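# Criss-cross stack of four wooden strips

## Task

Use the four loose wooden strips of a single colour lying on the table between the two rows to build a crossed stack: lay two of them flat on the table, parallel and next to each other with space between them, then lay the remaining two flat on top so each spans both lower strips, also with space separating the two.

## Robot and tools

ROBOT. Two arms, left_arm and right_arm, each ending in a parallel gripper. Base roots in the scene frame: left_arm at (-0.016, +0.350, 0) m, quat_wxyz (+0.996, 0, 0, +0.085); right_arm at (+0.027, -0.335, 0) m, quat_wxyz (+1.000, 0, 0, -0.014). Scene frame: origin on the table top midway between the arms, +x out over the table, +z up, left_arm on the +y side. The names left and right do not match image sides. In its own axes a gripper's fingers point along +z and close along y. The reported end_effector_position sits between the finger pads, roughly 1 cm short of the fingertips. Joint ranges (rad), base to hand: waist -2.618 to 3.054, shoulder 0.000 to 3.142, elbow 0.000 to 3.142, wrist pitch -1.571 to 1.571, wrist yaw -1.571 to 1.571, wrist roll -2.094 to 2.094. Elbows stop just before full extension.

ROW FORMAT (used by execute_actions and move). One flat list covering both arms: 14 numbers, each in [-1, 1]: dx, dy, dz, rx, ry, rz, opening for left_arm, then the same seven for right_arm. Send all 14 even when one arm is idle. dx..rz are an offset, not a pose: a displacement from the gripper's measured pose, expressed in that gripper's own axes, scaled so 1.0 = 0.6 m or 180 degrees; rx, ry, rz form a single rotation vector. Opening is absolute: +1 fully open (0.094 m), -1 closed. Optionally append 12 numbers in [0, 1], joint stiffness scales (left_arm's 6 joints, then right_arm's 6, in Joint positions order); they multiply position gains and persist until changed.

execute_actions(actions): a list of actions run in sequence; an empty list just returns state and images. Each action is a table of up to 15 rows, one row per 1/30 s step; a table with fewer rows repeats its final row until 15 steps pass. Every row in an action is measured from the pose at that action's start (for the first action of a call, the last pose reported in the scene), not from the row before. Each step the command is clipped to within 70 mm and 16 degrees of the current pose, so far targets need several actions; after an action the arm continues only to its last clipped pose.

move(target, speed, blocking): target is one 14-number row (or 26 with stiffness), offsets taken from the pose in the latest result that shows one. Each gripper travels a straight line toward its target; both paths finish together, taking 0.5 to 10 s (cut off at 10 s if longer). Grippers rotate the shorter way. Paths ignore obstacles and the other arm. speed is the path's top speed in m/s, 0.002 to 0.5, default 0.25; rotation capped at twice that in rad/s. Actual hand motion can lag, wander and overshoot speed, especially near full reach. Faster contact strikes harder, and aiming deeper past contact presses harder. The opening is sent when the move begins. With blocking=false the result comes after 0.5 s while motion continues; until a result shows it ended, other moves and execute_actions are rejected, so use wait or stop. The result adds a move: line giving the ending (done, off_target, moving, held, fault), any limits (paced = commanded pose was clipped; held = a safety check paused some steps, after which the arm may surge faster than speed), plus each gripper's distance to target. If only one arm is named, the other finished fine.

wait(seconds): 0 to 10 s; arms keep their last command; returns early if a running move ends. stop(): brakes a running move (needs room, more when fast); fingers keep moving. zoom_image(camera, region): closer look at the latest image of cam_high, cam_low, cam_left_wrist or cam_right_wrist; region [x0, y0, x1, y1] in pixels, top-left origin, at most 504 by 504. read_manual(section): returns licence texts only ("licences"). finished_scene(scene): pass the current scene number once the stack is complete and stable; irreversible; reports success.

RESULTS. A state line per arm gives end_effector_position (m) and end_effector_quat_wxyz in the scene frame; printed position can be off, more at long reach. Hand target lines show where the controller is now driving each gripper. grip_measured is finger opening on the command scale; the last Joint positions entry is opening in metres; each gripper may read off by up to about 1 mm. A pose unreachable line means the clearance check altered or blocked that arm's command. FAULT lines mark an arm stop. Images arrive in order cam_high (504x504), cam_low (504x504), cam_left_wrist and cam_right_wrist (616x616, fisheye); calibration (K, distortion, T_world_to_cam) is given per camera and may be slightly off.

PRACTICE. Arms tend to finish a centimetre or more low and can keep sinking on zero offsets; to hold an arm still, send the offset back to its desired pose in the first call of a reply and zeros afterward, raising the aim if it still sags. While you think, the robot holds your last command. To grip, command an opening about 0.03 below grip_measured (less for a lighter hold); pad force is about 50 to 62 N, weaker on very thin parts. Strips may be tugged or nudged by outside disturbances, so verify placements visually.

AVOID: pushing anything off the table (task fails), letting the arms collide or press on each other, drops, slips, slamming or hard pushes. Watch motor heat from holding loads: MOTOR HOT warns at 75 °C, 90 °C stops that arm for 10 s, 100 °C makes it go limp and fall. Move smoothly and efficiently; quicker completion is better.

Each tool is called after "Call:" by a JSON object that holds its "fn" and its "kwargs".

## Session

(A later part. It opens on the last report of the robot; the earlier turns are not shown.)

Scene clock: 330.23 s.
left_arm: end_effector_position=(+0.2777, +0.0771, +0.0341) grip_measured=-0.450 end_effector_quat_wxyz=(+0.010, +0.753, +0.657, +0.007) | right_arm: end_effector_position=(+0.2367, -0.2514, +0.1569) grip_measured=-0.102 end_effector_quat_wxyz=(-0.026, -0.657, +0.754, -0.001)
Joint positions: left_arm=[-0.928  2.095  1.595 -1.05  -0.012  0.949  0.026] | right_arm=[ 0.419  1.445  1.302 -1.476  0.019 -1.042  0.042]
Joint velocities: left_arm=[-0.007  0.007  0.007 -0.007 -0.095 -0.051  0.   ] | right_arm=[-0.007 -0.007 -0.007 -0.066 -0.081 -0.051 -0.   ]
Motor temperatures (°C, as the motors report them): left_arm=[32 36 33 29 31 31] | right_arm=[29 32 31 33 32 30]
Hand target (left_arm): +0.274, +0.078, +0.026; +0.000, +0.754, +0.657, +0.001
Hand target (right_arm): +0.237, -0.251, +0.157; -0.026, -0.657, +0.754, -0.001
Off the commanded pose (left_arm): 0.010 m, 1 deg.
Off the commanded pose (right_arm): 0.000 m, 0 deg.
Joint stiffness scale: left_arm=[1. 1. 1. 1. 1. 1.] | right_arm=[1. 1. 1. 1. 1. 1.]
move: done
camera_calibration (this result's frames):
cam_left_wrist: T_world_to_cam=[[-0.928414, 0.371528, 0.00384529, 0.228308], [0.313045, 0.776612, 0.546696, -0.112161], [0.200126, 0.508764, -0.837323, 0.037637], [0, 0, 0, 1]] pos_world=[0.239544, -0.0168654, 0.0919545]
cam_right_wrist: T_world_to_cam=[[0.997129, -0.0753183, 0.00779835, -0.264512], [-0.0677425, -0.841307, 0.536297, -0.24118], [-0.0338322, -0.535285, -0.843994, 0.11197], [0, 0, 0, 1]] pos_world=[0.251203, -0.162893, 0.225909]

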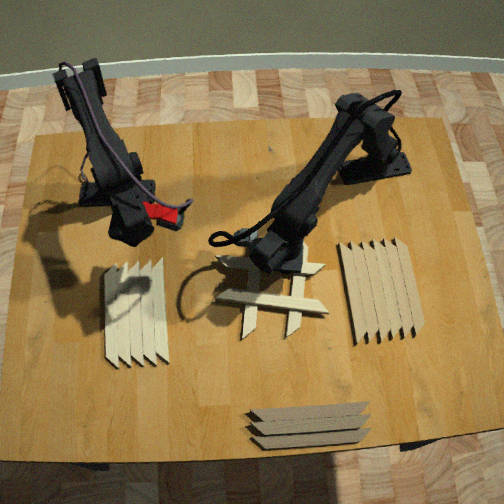

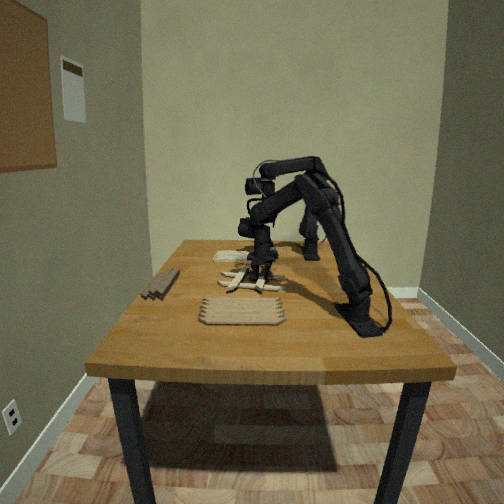

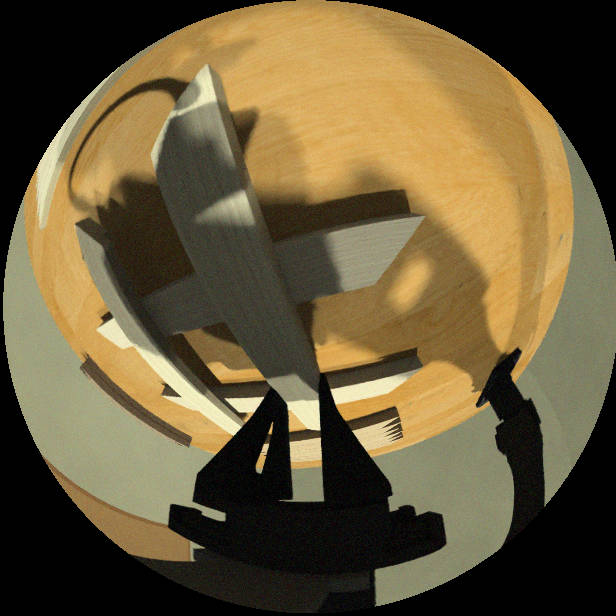

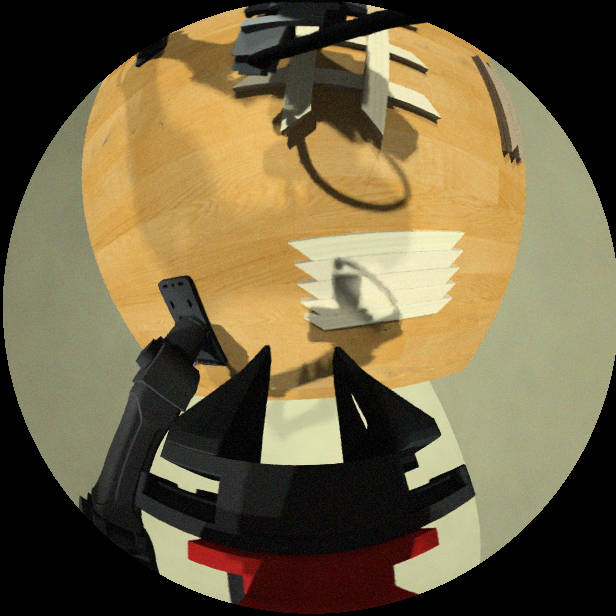

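Call:
{"fn": "execute_actions", "kwargs": {"actions": [[[0,0,0.003,0,0,0,-0.455, 0,0,0,0,0,0,-0.1],[0,0,0.003,0,0,0,-0.45, 0,0,0,0,0,0,-0.1],[0,0,0.003,0,0,0,-0.445, 0,0,0,0,0,0,-0.1],[0,0,0.003,0,0,0,-0.44, 0,0,0,0,0,0,-0.1],[0,0,0.003,0,0,0,-0.435, 0,0,0,0,0,0,-0.1],[0,0,0.003,0,0,0,-0.425, 0,0,0,0,0,0,-0.1],[0,0,0.003,0,0,0,-0.40, 0,0,0,0,0,0,-0.1],[0,0,0.003,0,0,0,-0.37, 0,0,0,0,0,0,-0.1],[0,0,0.003,0,0,0,-0.33, 0,0,0,0,0,0,-0.1],[0,0,0.003,0,0,0,-0.28, 0,0,0,0,0,0,-0.1],[0,0,0.003,0,0,0,-0.22, 0,0,0,0,0,0,-0.1],[0,0,0.003,0,0,0,-0.15, 0,0,0,0,0,0,-0.1]]]}}

Call:
{"fn": "move", "kwargs": {"target": [0,0,-0.1,0,0,0,-0.12, 0,0,0,0,0,0,-0.1], "speed": 0.1}}

Scene clock: 332.73 s.
left_arm: end_effector_position=(+0.2781, +0.0773, +0.0341) grip_measured=-0.154 end_effector_quat_wxyz=(+0.010, +0.753, +0.657, +0.008) | right_arm: end_effector_position=(+0.2367, -0.2515, +0.1569) grip_measured=-0.102 end_effector_quat_wxyz=(-0.026, -0.657, +0.754, -0.002)
Joint positions: left_arm=[-0.928  2.095  1.595 -1.05  -0.014  0.949  0.04 ] | right_arm=[ 0.419  1.445  1.302 -1.476  0.02  -1.042  0.042]
Joint velocities: left_arm=[-0.002  0.007 -0.027  0.081 -0.022  0.022  0.002] | right_arm=[ 0.002 -0.007  0.012 -0.007 -0.022 -0.081 -0.   ]
Motor temperatures (°C, as the motors report them): left_arm=[32 36 33 29 31 31] | right_arm=[29 32 31 33 32 30]
Hand target (left_arm): +0.278, +0.077, +0.032; +0.010, +0.753, +0.657, +0.007
Hand target (right_arm): +0.237, -0.251, +0.157; -0.026, -0.657, +0.754, -0.001
Off the commanded pose (left_arm): 0.002 m, 0 deg.
Off the commanded pose (right_arm): 0.000 m, 0 deg.
Joint stiffness scale: left_arm=[1. 1. 1. 1. 1. 1.] | right_arm=[1. 1. 1. 1. 1. 1.]
camera_calibration (this result's frames):
cam_left_wrist: T_world_to_cam=[[-0.928438, 0.371479, 0.00229299, 0.228698], [0.311843, 0.776005, 0.548243, -0.112098], [0.201882, 0.509725, -0.836316, 0.0368797], [0, 0, 0, 1]] pos_world=[0.239844, -0.016767, 0.0917754]
cam_right_wrist: T_world_to_cam=[[0.997129, -0.0752763, 0.00814087, -0.264616], [-0.0678676, -0.840931, 0.53687, -0.241249], [-0.0335677, -0.535881, -0.843626, 0.111637], [0, 0, 0, 1]] pos_world=[0.251231, -0.162969, 0.225853]

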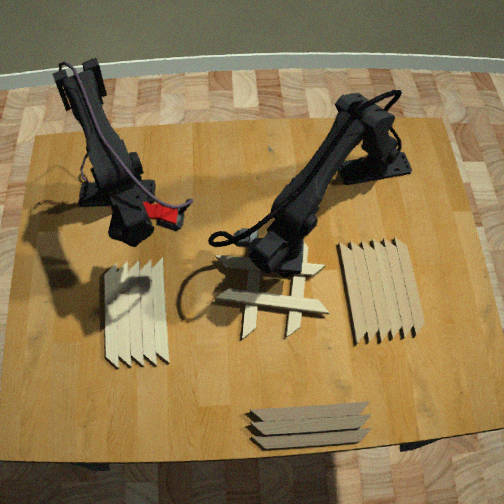

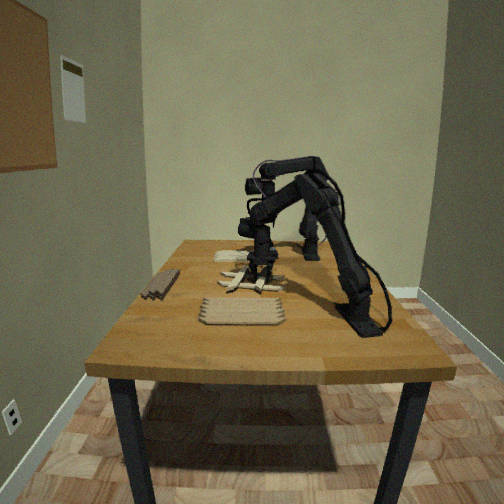

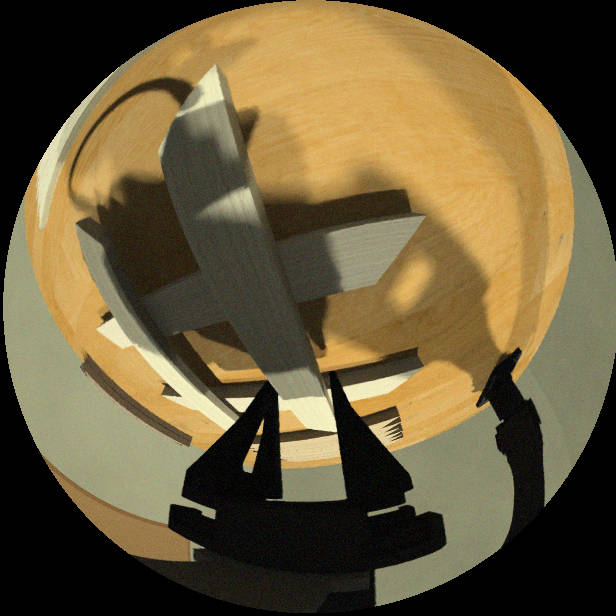

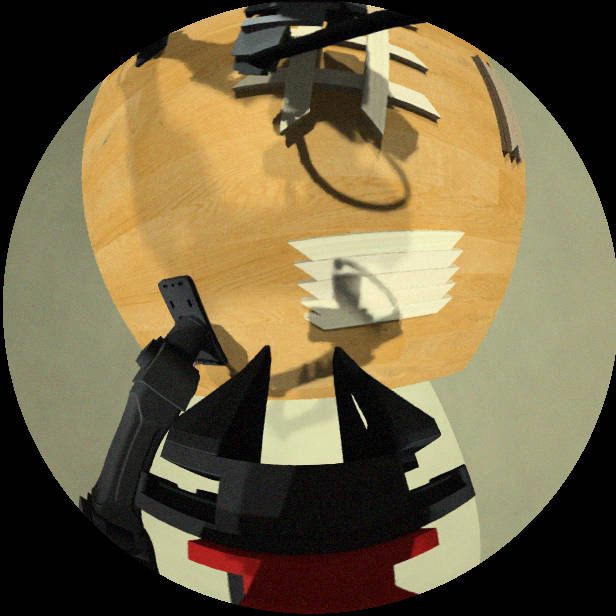

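Scene clock: 333.93 s.
left_arm: end_effector_position=(+0.2750, +0.0805, +0.0816) grip_measured=-0.123 end_effector_quat_wxyz=(-0.003, +0.754, +0.657, +0.007) | right_arm: end_effector_position=(+0.2368, -0.2515, +0.1569) grip_measured=-0.102 end_effector_quat_wxyz=(-0.026, -0.657, +0.754, -0.002)
Joint positions: left_arm=[-0.928  2.07   1.75  -1.255 -0.015  0.949  0.041] | right_arm=[ 0.419  1.445  1.302 -1.476  0.02  -1.042  0.042]
Joint velocities: left_arm=[-0.002 -0.002  0.017 -0.095 -0.007 -0.037 -0.   ] | right_arm=[-0.012 -0.007  0.007 -0.066 -0.007  0.037  0.001]
Motor temperatures (°C, as the motors report them): left_arm=[32 36 33 29 31 31] | right_arm=[29 32 31 33 32 30]
Hand target (left_arm): +0.277, +0.078, +0.094; +0.010, +0.753, +0.657, +0.008
Hand target (right_arm): +0.237, -0.251, +0.157; -0.026, -0.657, +0.754, -0.002
Off the commanded pose (left_arm): 0.013 m, 2 deg.
Off the commanded pose (right_arm): 0.000 m, 0 deg.
Joint stiffness scale: left_arm=[1. 1. 1. 1. 1. 1.] | right_arm=[1. 1. 1. 1. 1. 1.]
move: off_target (left_arm)
camera_calibration (this result's frames):
cam_left_wrist: T_world_to_cam=[[-0.92818, 0.3712, 0.0263379, 0.222434], [0.321966, 0.765549, 0.557022, -0.142365], [0.186603, 0.525496, -0.83008, 0.0780229], [0, 0, 0, 1]] pos_world=[0.237736, -0.0145806, 0.138207]
cam_right_wrist: T_world_to_cam=[[0.99713, -0.0752552, 0.00831212, -0.264669], [-0.0679302, -0.840743, 0.537156, -0.241284], [-0.0334355, -0.536179, -0.843442, 0.11147], [0, 0, 0, 1]] pos_world=[0.251246, -0.163007, 0.225825]

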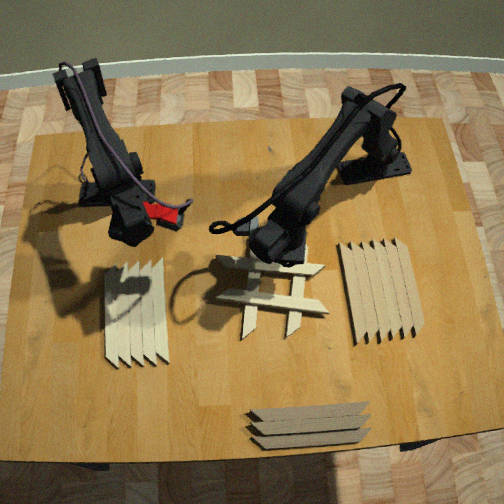

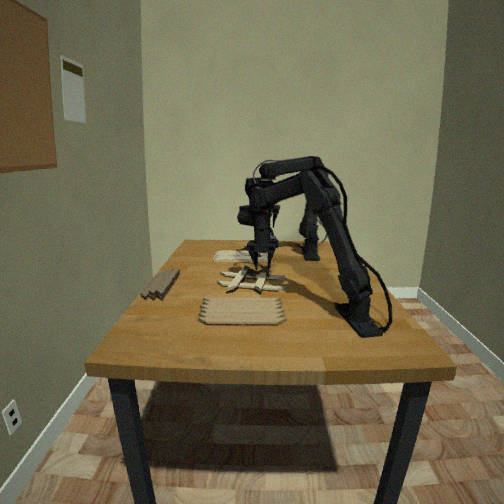

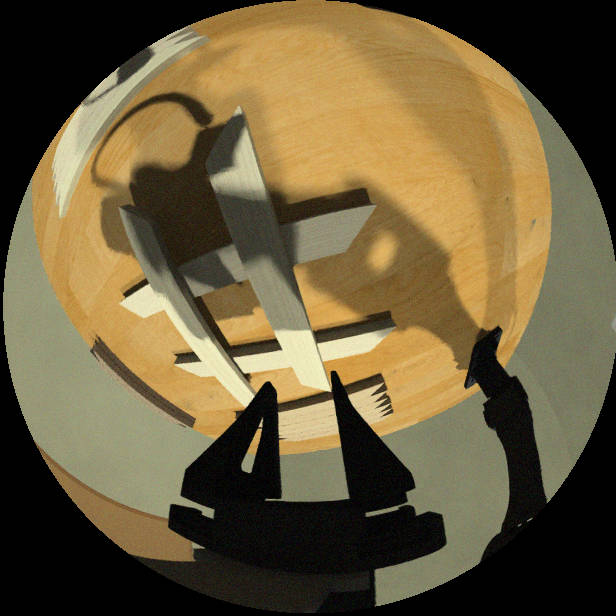

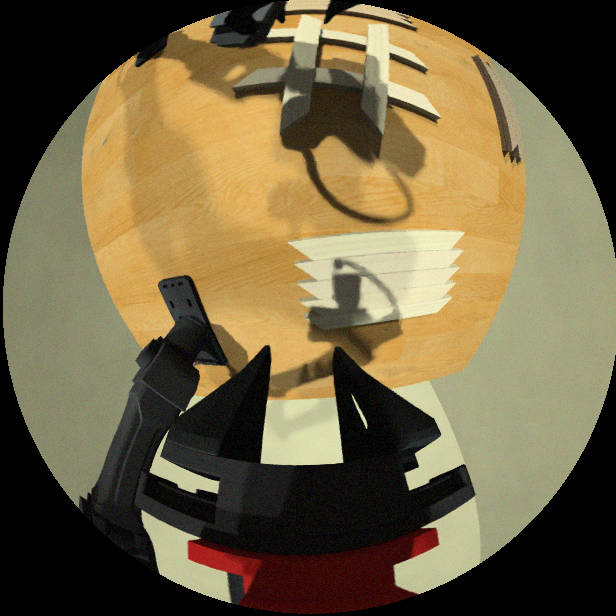

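Call:
{"fn": "move", "kwargs": {"target": [0.25,-0.1,-0.1,0,0,0,-0.12, 0,0,0,0,0,0,-0.1], "speed": 0.25}}

Scene clock: 336.57 s.
left_arm: end_effector_position=(+0.2462, +0.2345, +0.1443) grip_measured=-0.123 end_effector_quat_wxyz=(+0.002, +0.752, +0.659, +0.016) | right_arm: end_effector_position=(+0.2368, -0.2517, +0.1569) grip_measured=-0.102 end_effector_quat_wxyz=(-0.026, -0.657, +0.754, -0.002)
Joint positions: left_arm=[-0.608  1.61   1.411 -1.355 -0.028  1.264  0.041] | right_arm=[ 0.419  1.445  1.302 -1.476  0.021 -1.042  0.042]
Joint velocities: left_arm=[ 0.012 -0.007  0.007 -0.007  0.007  0.066 -0.   ] | right_arm=[-0.012 -0.007  0.007  0.007 -0.007 -0.051 -0.001]
Motor temperatures (°C, as the motors report them): left_arm=[32 36 33 29 31 31] | right_arm=[29 32 31 33 32 30]
Hand target (left_arm): +0.238, +0.238, +0.144; -0.005, +0.754, +0.657, +0.009
Hand target (right_arm): +0.237, -0.252, +0.157; -0.026, -0.657, +0.754, -0.002
Off the commanded pose (left_arm): 0.011 m, 1 deg.
Off the commanded pose (right_arm): 0.000 m, 0 deg.
Joint stiffness scale: left_arm=[1. 1. 1. 1. 1. 1.] | right_arm=[1. 1. 1. 1. 1. 1.]
move: off_target (left_arm)
camera_calibration (this result's frames):
cam_left_wrist: T_world_to_cam=[[-0.930549, 0.36603, 0.00998179, 0.141078], [0.30691, 0.764801, 0.566467, -0.283337], [0.19971, 0.530189, -0.824024, 0.0492562], [0, 0, 0, 1]] pos_world=[0.208402, 0.138943, 0.199681]
cam_right_wrist: T_world_to_cam=[[0.99713, -0.0752129, 0.00865459, -0.264773], [-0.0680556, -0.840367, 0.537729, -0.241353], [-0.0331711, -0.536774, -0.843074, 0.111136], [0, 0, 0, 1]] pos_world=[0.251274, -0.163084, 0.22577]

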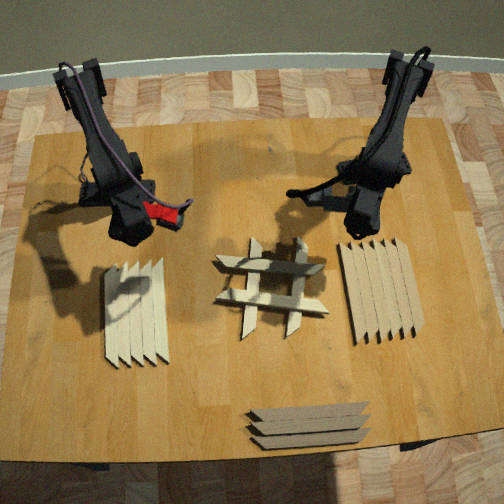

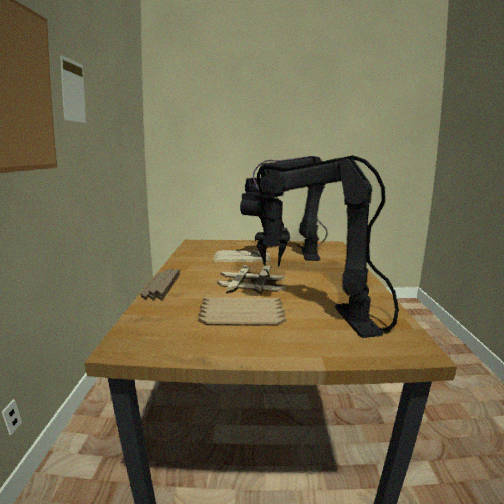

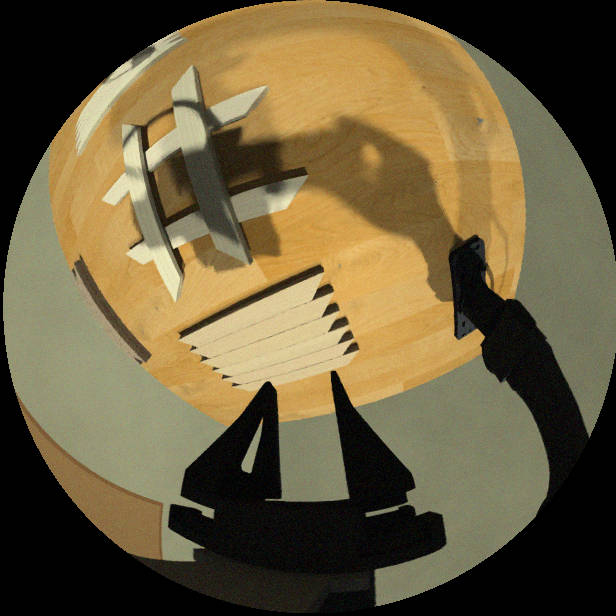

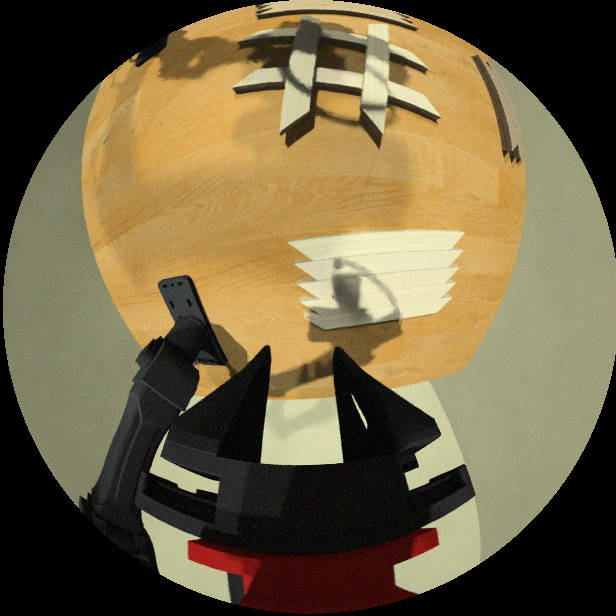

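The criss-cross stack is finished.

Call:
{"fn": "finished_scene", "kwargs": {"scene": 1}}

The scene is finished: the task was done.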